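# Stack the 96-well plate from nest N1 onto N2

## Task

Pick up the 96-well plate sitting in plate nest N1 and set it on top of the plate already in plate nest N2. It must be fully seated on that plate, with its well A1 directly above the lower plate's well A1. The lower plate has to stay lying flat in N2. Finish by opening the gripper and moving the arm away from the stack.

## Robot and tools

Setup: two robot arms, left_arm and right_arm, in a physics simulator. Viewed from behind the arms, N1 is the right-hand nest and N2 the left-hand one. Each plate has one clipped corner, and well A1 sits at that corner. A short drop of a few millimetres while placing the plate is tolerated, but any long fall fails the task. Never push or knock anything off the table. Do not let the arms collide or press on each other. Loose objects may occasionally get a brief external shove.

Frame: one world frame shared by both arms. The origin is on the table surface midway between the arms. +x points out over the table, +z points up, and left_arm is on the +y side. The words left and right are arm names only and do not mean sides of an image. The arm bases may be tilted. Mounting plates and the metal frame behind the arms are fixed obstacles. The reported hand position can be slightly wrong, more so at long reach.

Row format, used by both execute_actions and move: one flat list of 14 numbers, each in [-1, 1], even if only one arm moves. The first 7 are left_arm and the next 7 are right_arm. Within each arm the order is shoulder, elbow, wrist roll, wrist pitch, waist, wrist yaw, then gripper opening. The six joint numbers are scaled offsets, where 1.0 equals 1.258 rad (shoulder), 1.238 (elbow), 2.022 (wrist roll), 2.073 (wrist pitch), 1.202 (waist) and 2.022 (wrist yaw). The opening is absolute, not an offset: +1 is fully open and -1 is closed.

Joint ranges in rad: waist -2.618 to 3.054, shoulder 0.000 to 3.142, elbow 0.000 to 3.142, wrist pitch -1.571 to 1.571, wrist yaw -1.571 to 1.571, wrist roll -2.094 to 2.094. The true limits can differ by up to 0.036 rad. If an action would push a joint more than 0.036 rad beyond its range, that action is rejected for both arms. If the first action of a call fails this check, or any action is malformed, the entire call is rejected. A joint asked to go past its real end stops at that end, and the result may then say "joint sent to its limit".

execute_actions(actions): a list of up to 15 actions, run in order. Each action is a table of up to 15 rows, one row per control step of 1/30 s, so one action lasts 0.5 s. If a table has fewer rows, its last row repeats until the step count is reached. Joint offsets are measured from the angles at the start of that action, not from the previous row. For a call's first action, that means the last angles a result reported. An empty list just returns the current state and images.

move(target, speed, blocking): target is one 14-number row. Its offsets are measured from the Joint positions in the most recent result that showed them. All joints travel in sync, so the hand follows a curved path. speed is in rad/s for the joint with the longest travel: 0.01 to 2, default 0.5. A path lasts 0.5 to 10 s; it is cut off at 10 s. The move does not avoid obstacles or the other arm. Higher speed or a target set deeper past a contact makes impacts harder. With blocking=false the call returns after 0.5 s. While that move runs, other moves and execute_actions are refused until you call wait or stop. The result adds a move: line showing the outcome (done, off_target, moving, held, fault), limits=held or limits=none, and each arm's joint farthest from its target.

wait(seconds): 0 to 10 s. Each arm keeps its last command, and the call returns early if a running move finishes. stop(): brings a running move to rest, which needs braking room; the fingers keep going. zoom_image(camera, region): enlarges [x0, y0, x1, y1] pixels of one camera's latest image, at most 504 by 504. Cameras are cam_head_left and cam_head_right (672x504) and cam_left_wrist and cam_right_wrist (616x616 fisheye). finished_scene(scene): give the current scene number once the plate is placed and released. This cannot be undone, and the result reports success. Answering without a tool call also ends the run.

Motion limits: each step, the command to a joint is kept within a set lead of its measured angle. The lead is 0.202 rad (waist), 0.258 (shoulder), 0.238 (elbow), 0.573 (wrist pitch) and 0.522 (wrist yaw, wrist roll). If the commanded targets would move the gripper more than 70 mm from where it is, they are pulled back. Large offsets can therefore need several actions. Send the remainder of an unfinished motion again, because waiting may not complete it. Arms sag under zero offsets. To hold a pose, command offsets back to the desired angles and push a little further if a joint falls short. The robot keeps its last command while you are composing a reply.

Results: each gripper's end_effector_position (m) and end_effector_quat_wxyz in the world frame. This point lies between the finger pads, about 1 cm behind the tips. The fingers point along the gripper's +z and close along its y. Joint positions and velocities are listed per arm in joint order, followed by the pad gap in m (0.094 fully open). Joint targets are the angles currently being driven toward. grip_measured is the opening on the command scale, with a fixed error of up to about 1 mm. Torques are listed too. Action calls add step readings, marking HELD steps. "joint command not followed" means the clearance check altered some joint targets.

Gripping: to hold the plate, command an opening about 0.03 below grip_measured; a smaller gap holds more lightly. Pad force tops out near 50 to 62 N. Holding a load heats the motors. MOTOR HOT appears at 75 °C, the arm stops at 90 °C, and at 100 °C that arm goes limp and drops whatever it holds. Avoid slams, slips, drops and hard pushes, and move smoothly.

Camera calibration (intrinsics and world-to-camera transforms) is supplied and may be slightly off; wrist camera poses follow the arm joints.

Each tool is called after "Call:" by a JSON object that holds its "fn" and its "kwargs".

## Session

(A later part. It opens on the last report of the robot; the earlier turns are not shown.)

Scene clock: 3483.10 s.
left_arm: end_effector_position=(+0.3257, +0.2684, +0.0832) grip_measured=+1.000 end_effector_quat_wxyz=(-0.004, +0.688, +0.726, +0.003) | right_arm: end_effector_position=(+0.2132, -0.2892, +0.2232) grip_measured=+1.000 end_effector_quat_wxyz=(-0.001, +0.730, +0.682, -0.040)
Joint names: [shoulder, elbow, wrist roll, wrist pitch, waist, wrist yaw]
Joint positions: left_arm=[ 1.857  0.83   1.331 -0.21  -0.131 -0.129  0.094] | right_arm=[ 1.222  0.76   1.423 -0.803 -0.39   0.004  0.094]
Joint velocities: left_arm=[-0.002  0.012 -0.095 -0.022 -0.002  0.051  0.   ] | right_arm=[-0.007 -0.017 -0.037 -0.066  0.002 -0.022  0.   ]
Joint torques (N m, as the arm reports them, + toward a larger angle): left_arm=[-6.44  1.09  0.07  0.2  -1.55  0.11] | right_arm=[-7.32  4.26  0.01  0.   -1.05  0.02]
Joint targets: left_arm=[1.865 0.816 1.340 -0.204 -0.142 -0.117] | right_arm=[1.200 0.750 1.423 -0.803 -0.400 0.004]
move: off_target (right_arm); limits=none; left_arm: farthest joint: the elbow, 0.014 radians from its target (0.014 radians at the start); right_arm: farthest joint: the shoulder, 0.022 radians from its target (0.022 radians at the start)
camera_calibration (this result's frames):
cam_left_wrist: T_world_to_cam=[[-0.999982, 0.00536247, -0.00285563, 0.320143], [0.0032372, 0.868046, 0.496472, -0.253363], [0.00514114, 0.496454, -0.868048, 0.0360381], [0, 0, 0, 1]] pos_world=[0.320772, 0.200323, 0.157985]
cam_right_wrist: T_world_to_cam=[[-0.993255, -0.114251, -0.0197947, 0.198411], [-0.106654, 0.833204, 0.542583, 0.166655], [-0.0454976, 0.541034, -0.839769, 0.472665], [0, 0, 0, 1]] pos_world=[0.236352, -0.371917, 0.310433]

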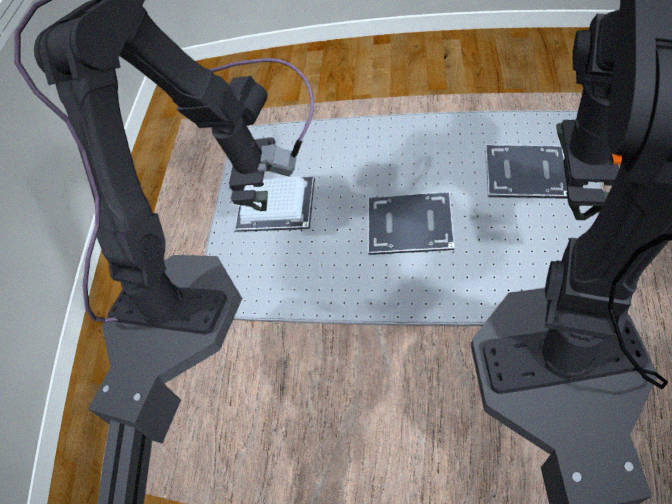

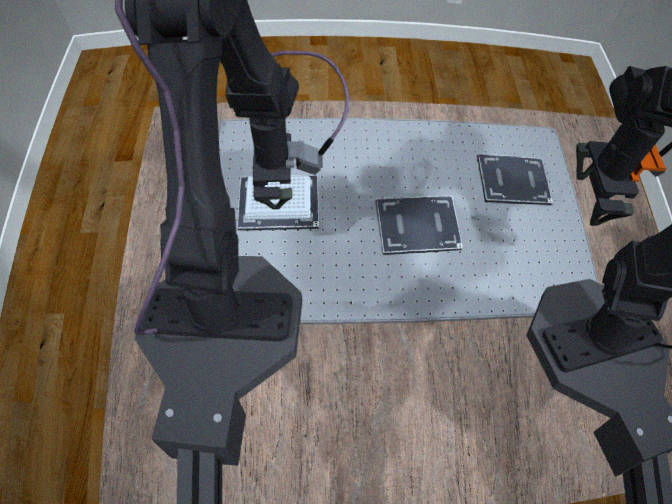

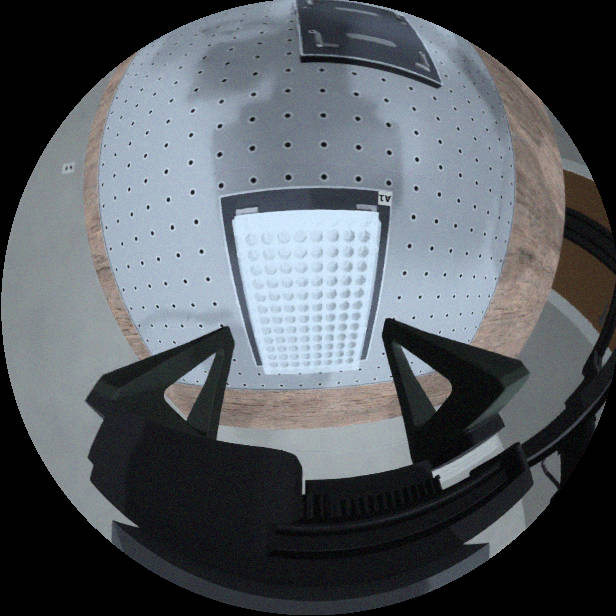

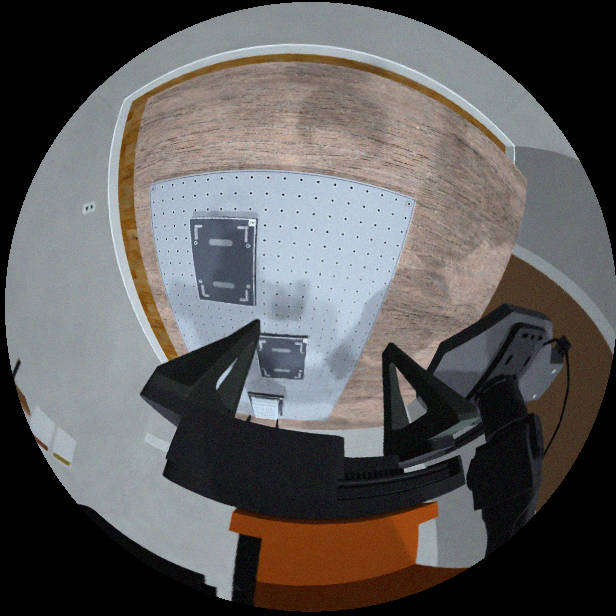

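Call:
{"fn": "move", "kwargs": {"target": [0.0835, -0.0113, 0.003, 0.055, -0.008, 0.005, 1, -0.0175, -0.008, 0, 0, -0.008, 0, 1], "speed": 0.12}}

Scene clock: 3495.87 s.
left_arm: end_effector_position=(+0.3249, +0.2654, +0.0578) grip_measured=+1.000 end_effector_quat_wxyz=(-0.000, +0.688, +0.726, +0.006) | right_arm: end_effector_position=(+0.2132, -0.2892, +0.2232) grip_measured=+1.000 end_effector_quat_wxyz=(-0.001, +0.730, +0.682, -0.040)
Joint names: [shoulder, elbow, wrist roll, wrist pitch, waist, wrist yaw]
Joint positions: left_arm=[ 1.954  0.83   1.332 -0.103 -0.131 -0.129  0.094] | right_arm=[ 1.222  0.76   1.423 -0.803 -0.39   0.004  0.094]
Joint velocities: left_arm=[-0.012 -0.002 -0.051  0.051  0.032 -0.007  0.   ] | right_arm=[-0.007 -0.007 -0.022 -0.007 -0.002  0.022  0.   ]
Joint torques (N m, as the arm reports them, + toward a larger angle): left_arm=[-6.68  0.67  0.05  0.23 -1.49  0.1 ] | right_arm=[-7.32  4.27  0.01  0.   -1.04  0.02]
Joint targets: left_arm=[1.962 0.816 1.338 -0.096 -0.141 -0.118] | right_arm=[1.200 0.750 1.423 -0.803 -0.400 0.004]
move: off_target (right_arm); limits=none; left_arm: farthest joint: the elbow, 0.014 radians from its target (0.014 radians at the start); right_arm: farthest joint: the shoulder, 0.022 radians from its target (0.022 radians at the start)
camera_calibration (this result's frames):
cam_left_wrist: T_world_to_cam=[[-0.999914, 0.00498088, -0.0121635, 0.319944], [-0.00169264, 0.868913, 0.494961, -0.236724], [0.0130344, 0.494939, -0.86883, 0.0133253], [0, 0, 0, 1]] pos_world=[0.319342, 0.197504, 0.132638]
cam_right_wrist: T_world_to_cam=[[-0.993255, -0.114251, -0.0197947, 0.198411], [-0.106654, 0.833204, 0.542583, 0.166655], [-0.0454976, 0.541034, -0.839769, 0.472665], [0, 0, 0, 1]] pos_world=[0.236352, -0.371917, 0.310433]

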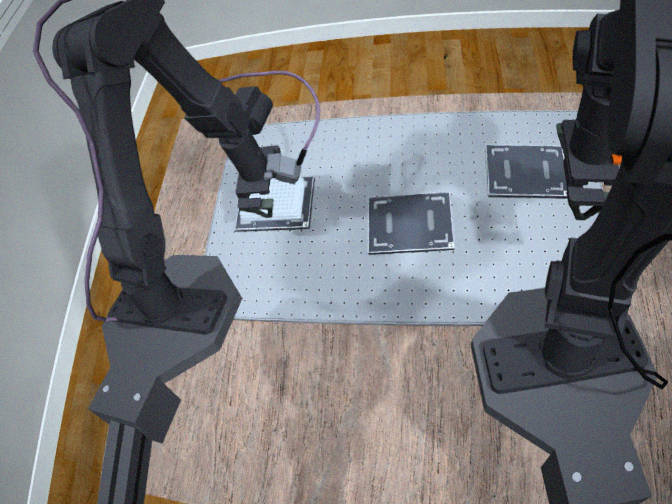

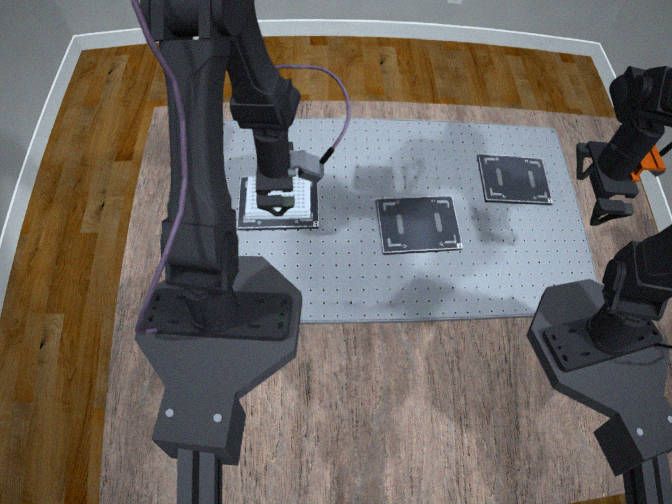

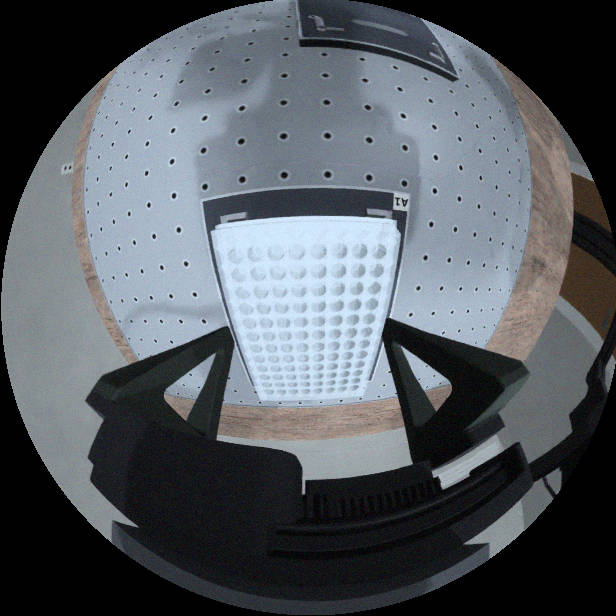

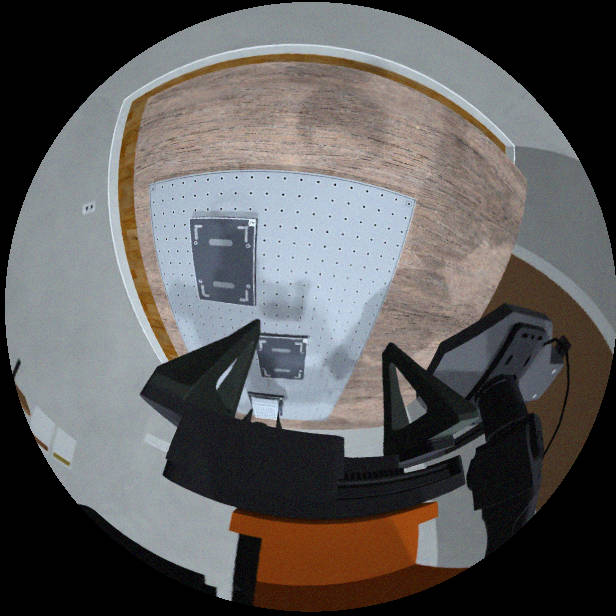

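Call:
{"fn": "zoom_image", "kwargs": {"camera": "cam_left_wrist", "region": [360, 195, 410, 245]}}

Call:
{"fn": "zoom_image", "kwargs": {"camera": "cam_left_wrist", "region": [200, 200, 250, 250]}}

Region (360, 195, 410, 245) of cam_left_wrist's 616x616 image, scaled by 10.080, with more detail than that image has.

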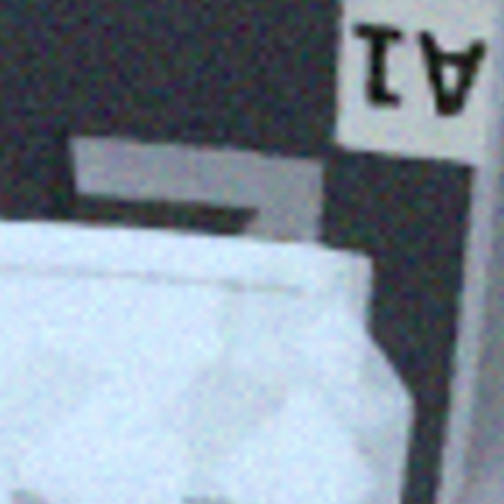

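Region (200, 200, 250, 250) of cam_left_wrist's 616x616 image, scaled by 10.080, with more detail than that image has.

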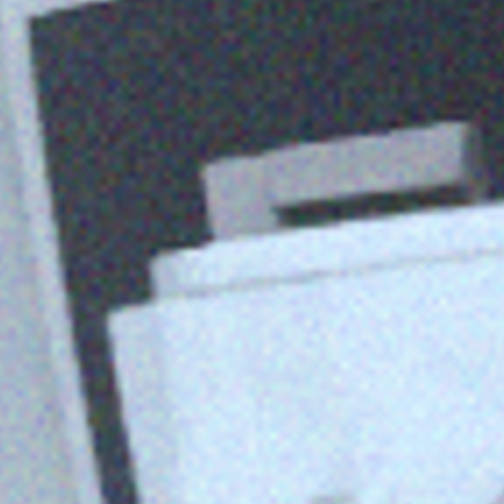

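Call:
{"fn": "move", "kwargs": {"target": [0.0064, -0.0113, 0.003, -0.012, -0.008, 0.005, 1, -0.0175, -0.008, 0, 0, -0.008, 0, 1], "speed": 0.03}}

Scene clock: 3504.97 s.
left_arm: end_effector_position=(+0.3222, +0.2660, +0.0578) grip_measured=+1.000 end_effector_quat_wxyz=(-0.005, +0.688, +0.725, +0.003) | right_arm: end_effector_position=(+0.2132, -0.2892, +0.2232) grip_measured=+1.000 end_effector_quat_wxyz=(-0.001, +0.730, +0.682, -0.040)
Joint names: [shoulder, elbow, wrist roll, wrist pitch, waist, wrist yaw]
Joint positions: left_arm=[ 1.954  0.83   1.332 -0.114 -0.131 -0.129  0.094] | right_arm=[ 1.222  0.76   1.423 -0.803 -0.39   0.004  0.094]
Joint velocities: left_arm=[-0.027 -0.002 -0.037 -0.007 -0.012  0.022  0.   ] | right_arm=[ 0.002  0.007 -0.066  0.037 -0.007 -0.007  0.   ]
Joint torques (N m, as the arm reports them, + toward a larger angle): left_arm=[-6.64  0.66  0.05 -0.01 -1.48  0.1 ] | right_arm=[-7.31  4.28  0.01  0.   -1.02  0.02]
Joint targets: left_arm=[1.962 0.816 1.338 -0.128 -0.141 -0.118] | right_arm=[1.200 0.750 1.423 -0.803 -0.400 0.004]
move: off_target (right_arm); limits=none; left_arm: farthest joint: the elbow, 0.014 radians from its target (0.014 radians at the start); right_arm: farthest joint: the shoulder, 0.022 radians from its target (0.022 radians at the start)
camera_calibration (this result's frames):
cam_left_wrist: T_world_to_cam=[[-0.999979, 0.00630697, -0.00135709, 0.316299], [0.00479987, 0.867905, 0.496707, -0.239094], [0.00431055, 0.496691, -0.867917, 0.0154046], [0, 0, 0, 1]] pos_world=[0.317374, 0.197865, 0.132559]
cam_right_wrist: T_world_to_cam=[[-0.993255, -0.114251, -0.0197947, 0.198411], [-0.106654, 0.833204, 0.542583, 0.166655], [-0.0454976, 0.541034, -0.839769, 0.472665], [0, 0, 0, 1]] pos_world=[0.236352, -0.371917, 0.310433]

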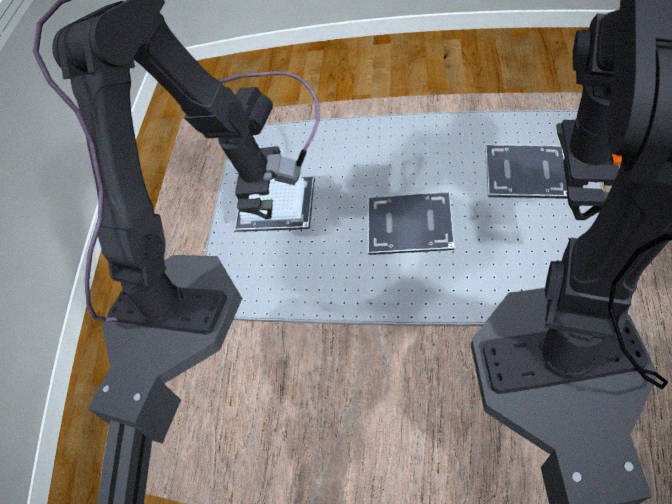

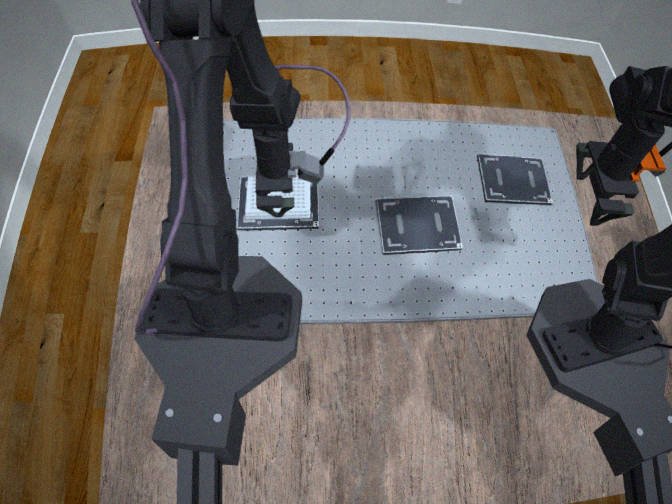

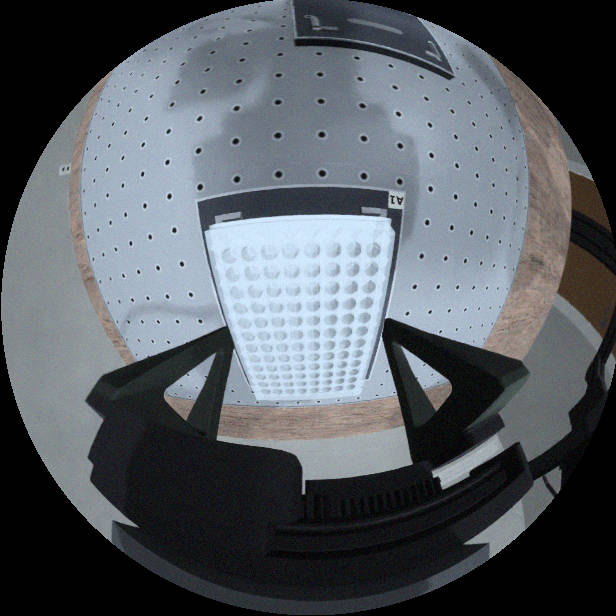

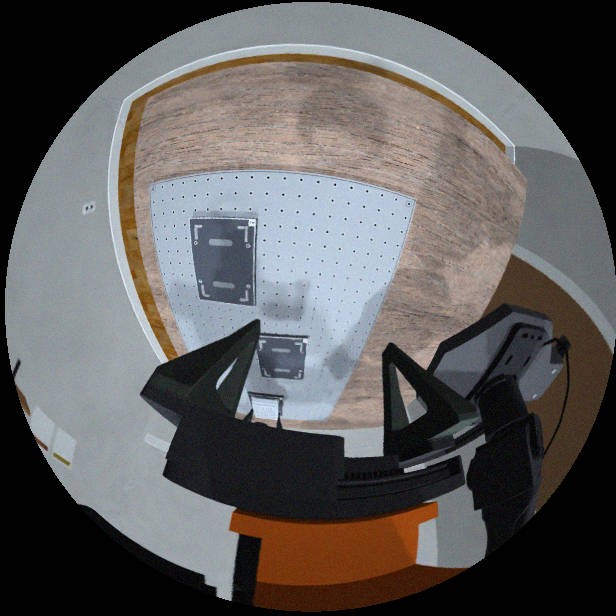

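Call:
{"fn": "move", "kwargs": {"target": [0.0064, -0.0113, 0.003, -0.013, -0.008, 0.005, 1, -0.0175, -0.008, 0, 0, -0.008, 0, 1], "speed": 0.03}}

Scene clock: 3508.33 s.
left_arm: end_effector_position=(+0.3191, +0.2666, +0.0578) grip_measured=+1.000 end_effector_quat_wxyz=(-0.010, +0.689, +0.725, -0.001) | right_arm: end_effector_position=(+0.2132, -0.2892, +0.2232) grip_measured=+1.000 end_effector_quat_wxyz=(-0.001, +0.730, +0.682, -0.040)
Joint names: [shoulder, elbow, wrist roll, wrist pitch, waist, wrist yaw]
Joint positions: left_arm=[ 1.954  0.83   1.332 -0.127 -0.131 -0.129  0.094] | right_arm=[ 1.222  0.76   1.423 -0.803 -0.39   0.004  0.094]
Joint velocities: left_arm=[-0.012 -0.002 -0.022 -0.051 -0.002  0.007  0.   ] | right_arm=[-0.007 -0.022  0.022 -0.007 -0.002  0.022  0.   ]
Joint torques (N m, as the arm reports them, + toward a larger angle): left_arm=[-6.61  0.64  0.05 -0.03 -1.47  0.1 ] | right_arm=[-7.3   4.28  0.01  0.01 -1.06  0.01]
Joint targets: left_arm=[1.962 0.816 1.338 -0.141 -0.141 -0.118] | right_arm=[1.200 0.750 1.423 -0.803 -0.400 0.004]
move: off_target (right_arm); limits=none; left_arm: farthest joint: the elbow, 0.014 radians from its target (0.014 radians at the start); right_arm: farthest joint: the shoulder, 0.022 radians from its target (0.022 radians at the start)
camera_calibration (this result's frames):
cam_left_wrist: T_world_to_cam=[[-0.999905, 0.00783376, 0.0113159, 0.311983], [0.0124335, 0.866707, 0.498663, -0.241847], [-0.00590112, 0.498756, -0.866722, 0.0177957], [0, 0, 0, 1]] pos_world=[0.315065, 0.198291, 0.132494]
cam_right_wrist: T_world_to_cam=[[-0.993255, -0.114251, -0.0197947, 0.198411], [-0.106654, 0.833204, 0.542583, 0.166655], [-0.0454976, 0.541034, -0.839769, 0.472665], [0, 0, 0, 1]] pos_world=[0.236352, -0.371917, 0.310433]

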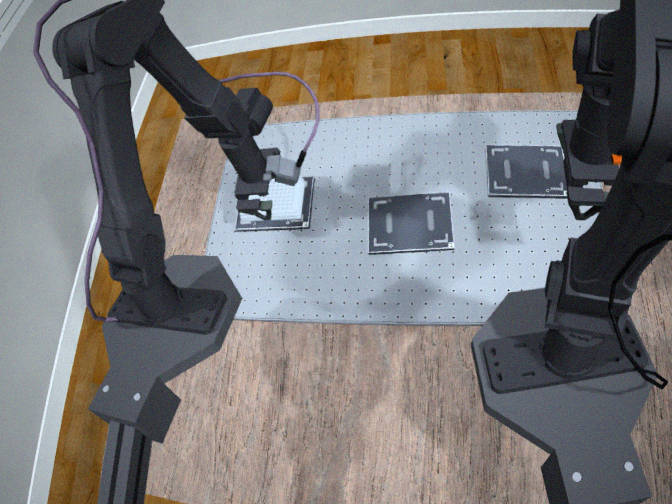

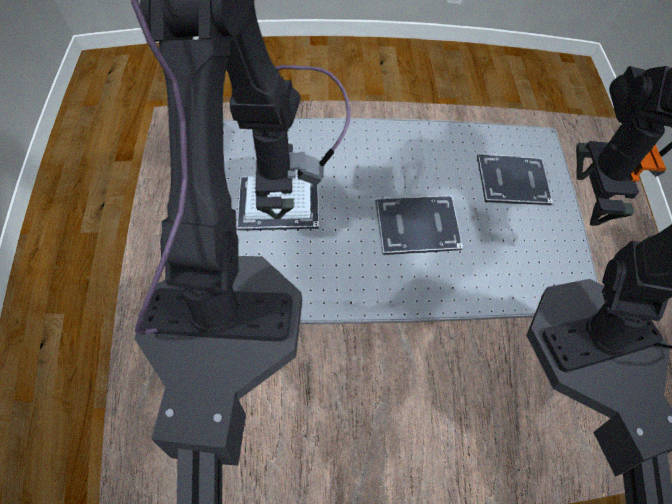

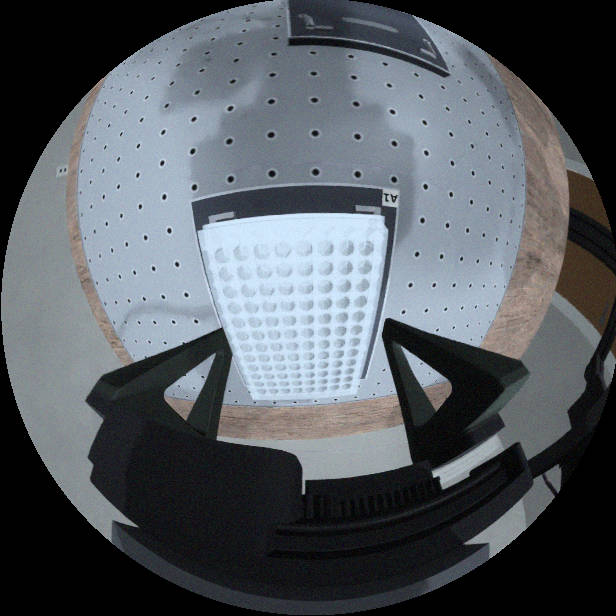

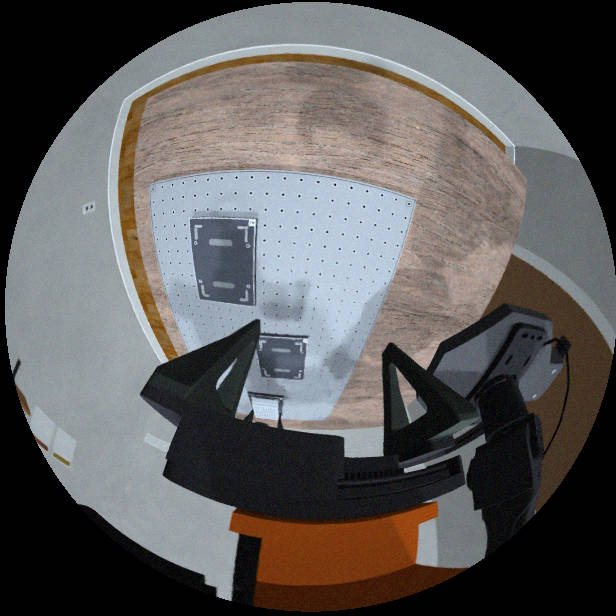

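Call:
{"fn": "zoom_image", "kwargs": {"camera": "cam_left_wrist", "region": [350, 193, 400, 243]}}

Call:
{"fn": "zoom_image", "kwargs": {"camera": "cam_left_wrist", "region": [190, 198, 240, 248]}}

Call:
{"fn": "zoom_image", "kwargs": {"camera": "cam_left_wrist", "region": [200, 300, 270, 370]}}

Region (350, 193, 400, 243) of cam_left_wrist's 616x616 image, scaled by 10.080, with more detail than that image has.

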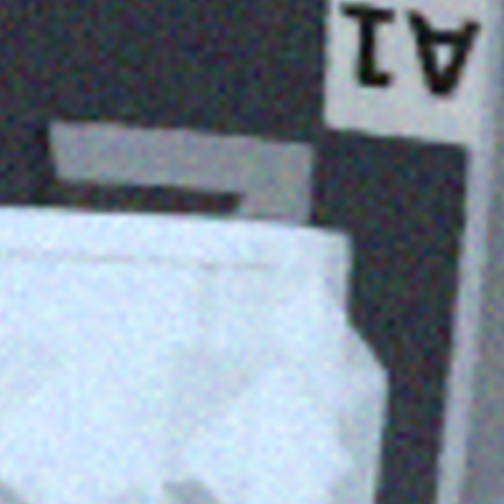

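Region (190, 198, 240, 248) of cam_left_wrist's 616x616 image, scaled by 10.080, with more detail than that image has.

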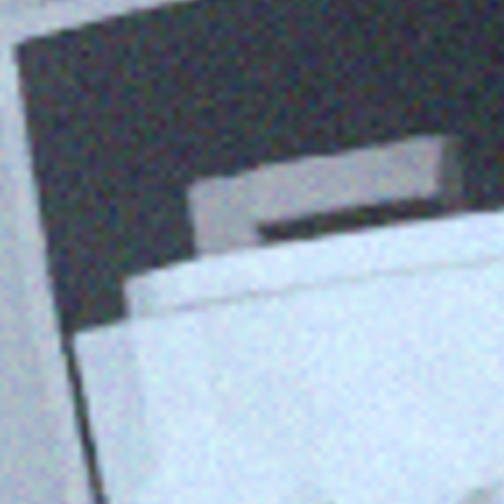

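Region (200, 300, 270, 370) of cam_left_wrist's 616x616 image, scaled by 7.200, with more detail than that image has.

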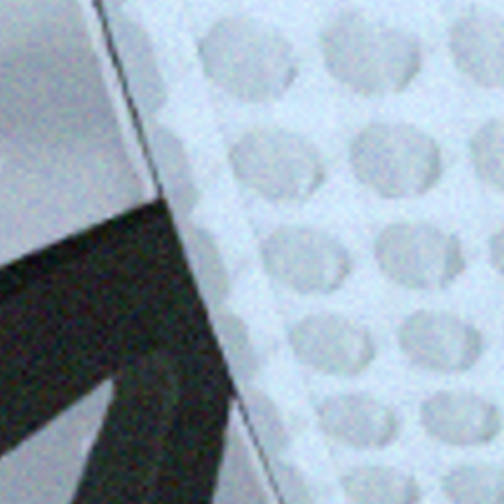

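Call:
{"fn": "move", "kwargs": {"target": [0.0064, -0.0113, 0.003, -0.011, -0.008, 0.005, 1, -0.0175, -0.008, 0, 0, -0.008, 0, 1], "speed": 0.02}}

Scene clock: 3515.20 s.
left_arm: end_effector_position=(+0.3181, +0.2667, +0.0578) grip_measured=+1.000 end_effector_quat_wxyz=(-0.012, +0.689, +0.725, -0.002) | right_arm: end_effector_position=(+0.2132, -0.2892, +0.2232) grip_measured=+1.000 end_effector_quat_wxyz=(-0.001, +0.730, +0.682, -0.040)
Joint names: [shoulder, elbow, wrist roll, wrist pitch, waist, wrist yaw]
Joint positions: left_arm=[ 1.954  0.83   1.332 -0.131 -0.131 -0.129  0.094] | right_arm=[ 1.222  0.76   1.423 -0.803 -0.39   0.004  0.094]
Joint velocities: left_arm=[ 0.002 -0.007  0.007 -0.007  0.007  0.037  0.   ] | right_arm=[-0.012  0.002  0.007  0.007  0.007 -0.051  0.   ]
Joint torques (N m, as the arm reports them, + toward a larger angle): left_arm=[-6.63  0.52  0.05 -0.08 -1.47  0.1 ] | right_arm=[-7.32  4.28  0.01  0.   -1.05  0.01]
Joint targets: left_arm=[1.962 0.816 1.338 -0.150 -0.141 -0.118] | right_arm=[1.200 0.750 1.423 -0.803 -0.400 0.004]
move: off_target (right_arm); limits=none; left_arm: farthest joint: the wrist pitch, 0.019 radians from its target (0.023 radians at the start); right_arm: farthest joint: the shoulder, 0.022 radians from its target (0.022 radians at the start)
camera_calibration (this result's frames):
cam_left_wrist: T_world_to_cam=[[-0.999853, 0.00827704, 0.0150436, 0.310705], [0.014683, 0.866351, 0.499219, -0.242652], [-0.00890099, 0.499366, -0.866345, 0.0184894], [0, 0, 0, 1]] pos_world=[0.314386, 0.198417, 0.132481]
cam_right_wrist: T_world_to_cam=[[-0.993255, -0.114251, -0.0197947, 0.198411], [-0.106654, 0.833204, 0.542583, 0.166655], [-0.0454976, 0.541034, -0.839769, 0.472665], [0, 0, 0, 1]] pos_world=[0.236352, -0.371917, 0.310433]

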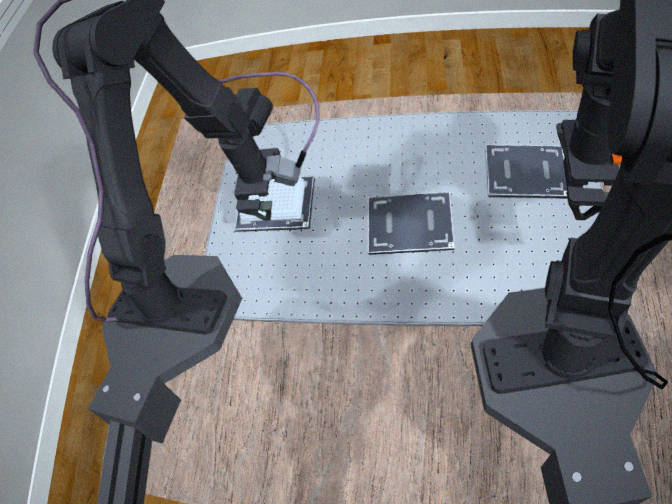

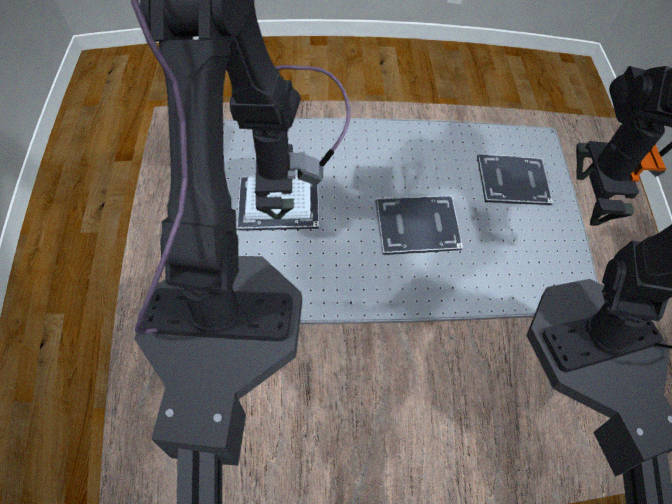

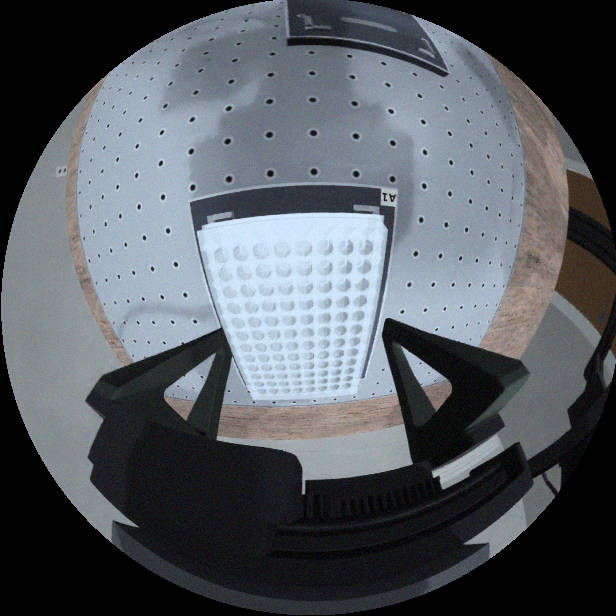

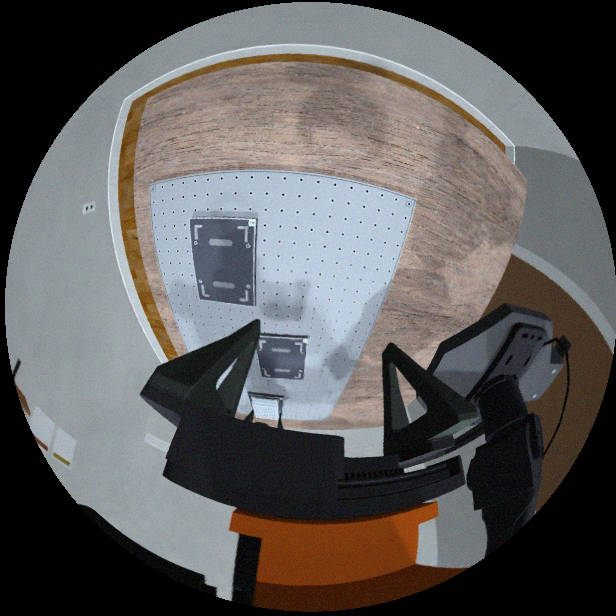

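Call:
{"fn": "zoom_image", "kwargs": {"camera": "cam_left_wrist", "region": [350, 193, 400, 243]}}

Call:
{"fn": "zoom_image", "kwargs": {"camera": "cam_left_wrist", "region": [190, 198, 240, 248]}}

Region (350, 193, 400, 243) of cam_left_wrist's 616x616 image, scaled by 10.080, with more detail than that image has.

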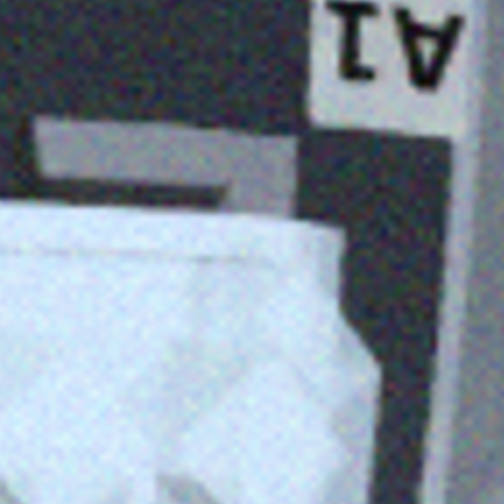

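Region (190, 198, 240, 248) of cam_left_wrist's 616x616 image, scaled by 10.080, with more detail than that image has.

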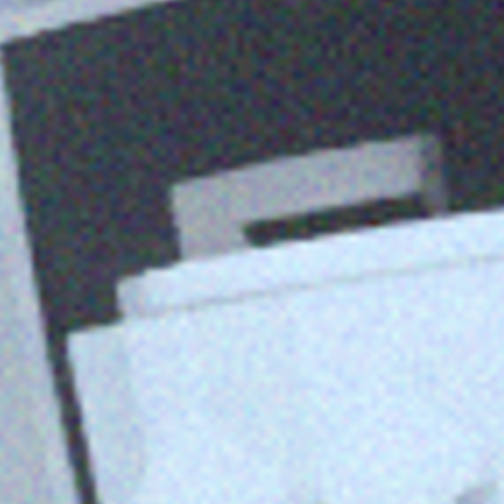

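Call:
{"fn": "move", "kwargs": {"target": [0.0064, -0.0113, 0.003, 0.012, -0.008, 0.005, 1, -0.0175, -0.008, 0, 0, -0.008, 0, 1], "speed": 0.04}}

Call:
{"fn": "zoom_image", "kwargs": {"camera": "cam_left_wrist", "region": [355, 193, 405, 243]}}

Call:
{"fn": "zoom_image", "kwargs": {"camera": "cam_left_wrist", "region": [195, 198, 245, 248]}}

Scene clock: 3524.17 s.
left_arm: end_effector_position=(+0.3225, +0.2659, +0.0578) grip_measured=+1.000 end_effector_quat_wxyz=(-0.004, +0.688, +0.725, +0.003) | right_arm: end_effector_position=(+0.2132, -0.2892, +0.2232) grip_measured=+1.000 end_effector_quat_wxyz=(-0.001, +0.730, +0.682, -0.040)
Joint names: [shoulder, elbow, wrist roll, wrist pitch, waist, wrist yaw]
Joint positions: left_arm=[ 1.954  0.83   1.332 -0.113 -0.131 -0.129  0.094] | right_arm=[ 1.222  0.76   1.423 -0.803 -0.39   0.004  0.094]
Joint velocities: left_arm=[-0.007 -0.007  0.037 -0.022 -0.017  0.022  0.   ] | right_arm=[-0.012  0.022  0.037  0.037 -0.017  0.022  0.   ]
Joint torques (N m, as the arm reports them, + toward a larger angle): left_arm=[-6.64  0.66  0.05  0.18 -1.48  0.1 ] | right_arm=[-7.32  4.3   0.01  0.01 -1.04  0.02]
Joint targets: left_arm=[1.962 0.816 1.338 -0.106 -0.141 -0.118] | right_arm=[1.200 0.750 1.423 -0.803 -0.400 0.004]
move: off_target (right_arm); limits=none; left_arm: farthest joint: the elbow, 0.014 radians from its target (0.014 radians at the start); right_arm: farthest joint: the shoulder, 0.022 radians from its target (0.022 radians at the start)
camera_calibration (this result's frames):
cam_left_wrist: T_world_to_cam=[[-0.999978, 0.0061708, -0.00247515, 0.316678], [0.00412742, 0.86801, 0.49653, -0.23885], [0.00521244, 0.496509, -0.868016, 0.0151912], [0, 0, 0, 1]] pos_world=[0.317577, 0.197827, 0.132566]
cam_right_wrist: T_world_to_cam=[[-0.993255, -0.114251, -0.0197947, 0.198411], [-0.106654, 0.833204, 0.542583, 0.166655], [-0.0454976, 0.541034, -0.839769, 0.472665], [0, 0, 0, 1]] pos_world=[0.236352, -0.371917, 0.310433]

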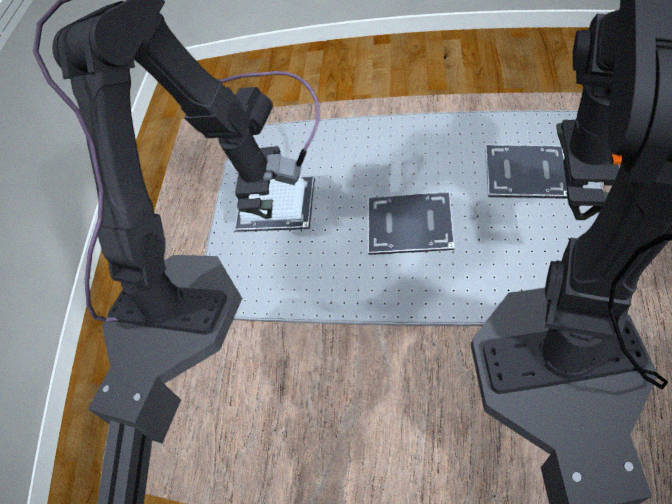

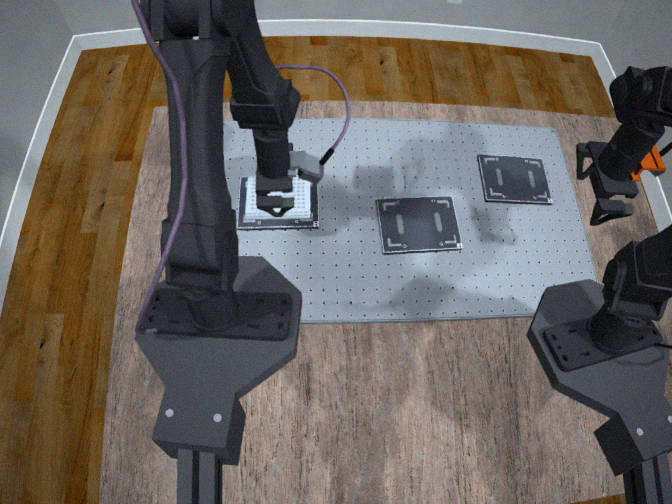

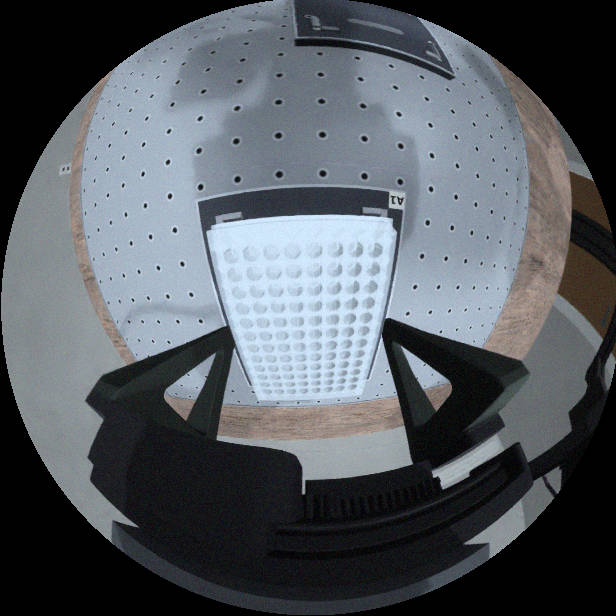

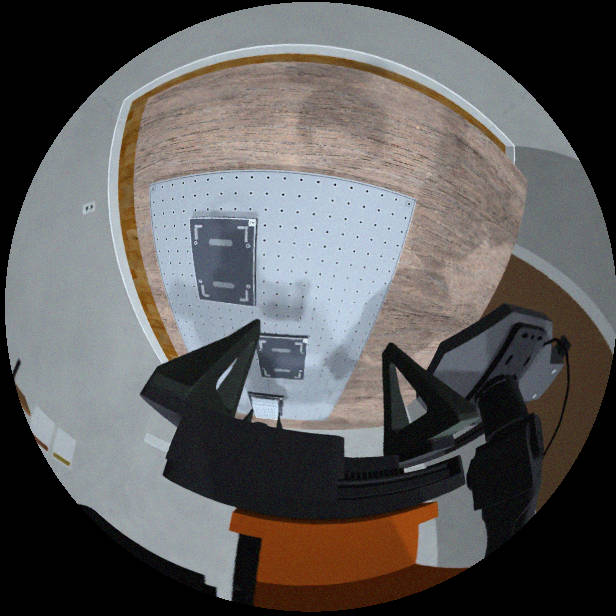

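Region (355, 193, 405, 243) of cam_left_wrist's 616x616 image, scaled by 10.080, with more detail than that image has.

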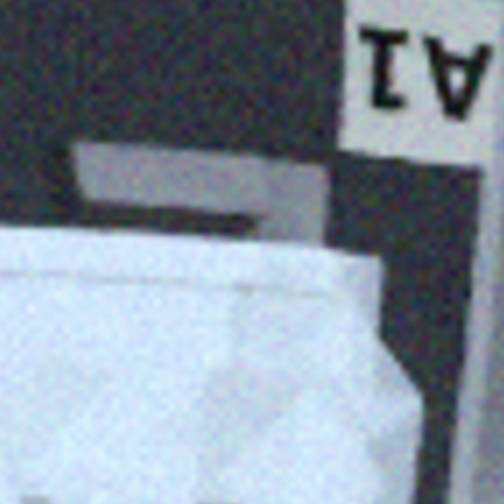

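Region (195, 198, 245, 248) of cam_left_wrist's 616x616 image, scaled by 10.080, with more detail than that image has.

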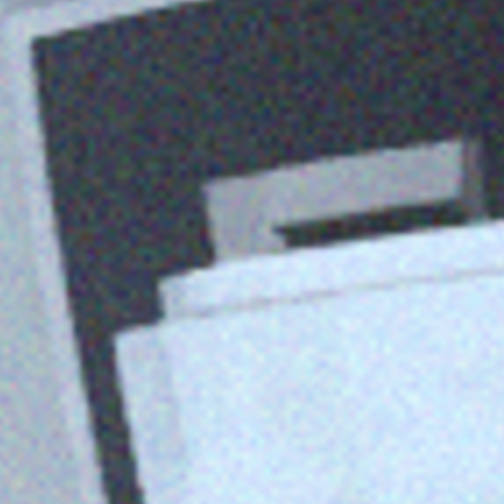

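Call:
{"fn": "move", "kwargs": {"target": [-0.03, -0.0113, 0.003, -0.017, -0.008, 0.005, 1, -0.0175, -0.008, 0, 0, -0.008, 0, 1], "speed": 0.05}}

Scene clock: 3569.33 s.
left_arm: end_effector_position=(+0.3218, +0.2665, +0.0618) grip_measured=+1.000 end_effector_quat_wxyz=(-0.007, +0.689, +0.725, +0.001) | right_arm: end_effector_position=(+0.2132, -0.2892, +0.2232) grip_measured=+1.000 end_effector_quat_wxyz=(-0.001, +0.730, +0.682, -0.040)
Joint names: [shoulder, elbow, wrist roll, wrist pitch, waist, wrist yaw]
Joint positions: left_arm=[ 1.939  0.83   1.332 -0.134 -0.131 -0.129  0.094] | right_arm=[ 1.222  0.76   1.423 -0.803 -0.39   0.004  0.094]
Joint velocities: left_arm=[ 0.007 -0.017 -0.007 -0.037  0.002 -0.095  0.   ] | right_arm=[-0.012 -0.002 -0.051 -0.007  0.012 -0.037  0.   ]
Joint torques (N m, as the arm reports them, + toward a larger angle): left_arm=[-8.71  0.71  0.05  0.03 -1.46  0.1 ] | right_arm=[-7.29  4.26  0.01  0.   -1.04  0.01]
Joint targets: left_arm=[1.916 0.816 1.338 -0.148 -0.141 -0.118] | right_arm=[1.200 0.750 1.423 -0.803 -0.400 0.004]
move: off_target (left_arm, right_arm); limits=none; left_arm: farthest joint: the shoulder, 0.022 radians from its target (0.038 radians at the start); right_arm: farthest joint: the shoulder, 0.022 radians from its target (0.022 radians at the start)
camera_calibration (this result's frames):
cam_left_wrist: T_world_to_cam=[[-0.999972, 0.00684929, 0.00311539, 0.315423], [0.00749149, 0.867484, 0.497409, -0.24241], [0.000704349, 0.497418, -0.867511, 0.0195854], [0, 0, 0, 1]] pos_world=[0.317216, 0.198384, 0.136585]
cam_right_wrist: T_world_to_cam=[[-0.993255, -0.114251, -0.0197947, 0.198411], [-0.106654, 0.833204, 0.542583, 0.166655], [-0.0454976, 0.541034, -0.839769, 0.472665], [0, 0, 0, 1]] pos_world=[0.236352, -0.371917, 0.310433]

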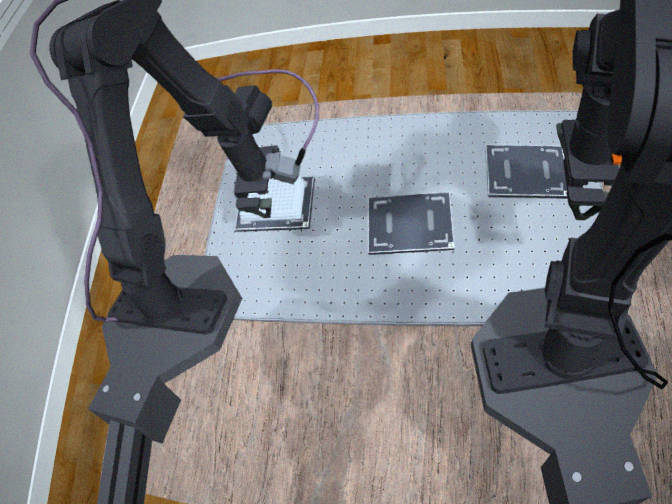

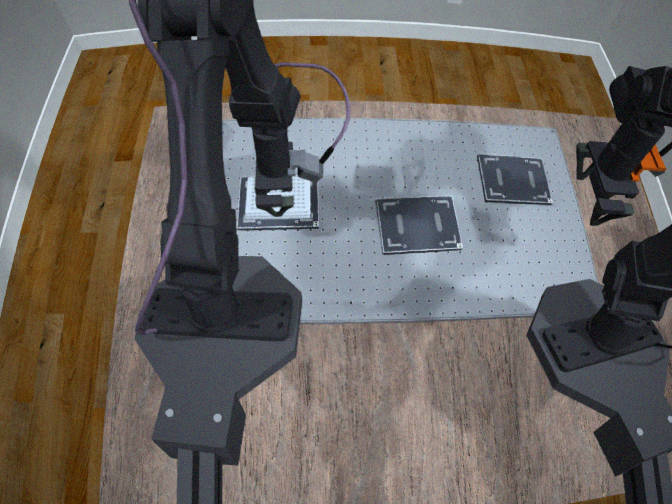

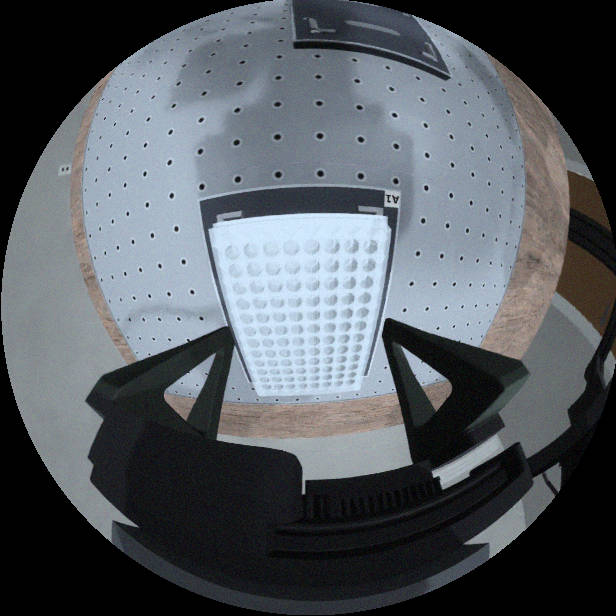

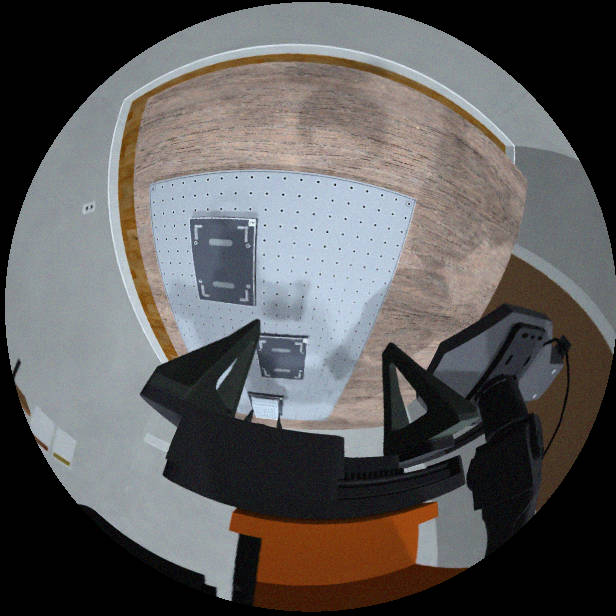

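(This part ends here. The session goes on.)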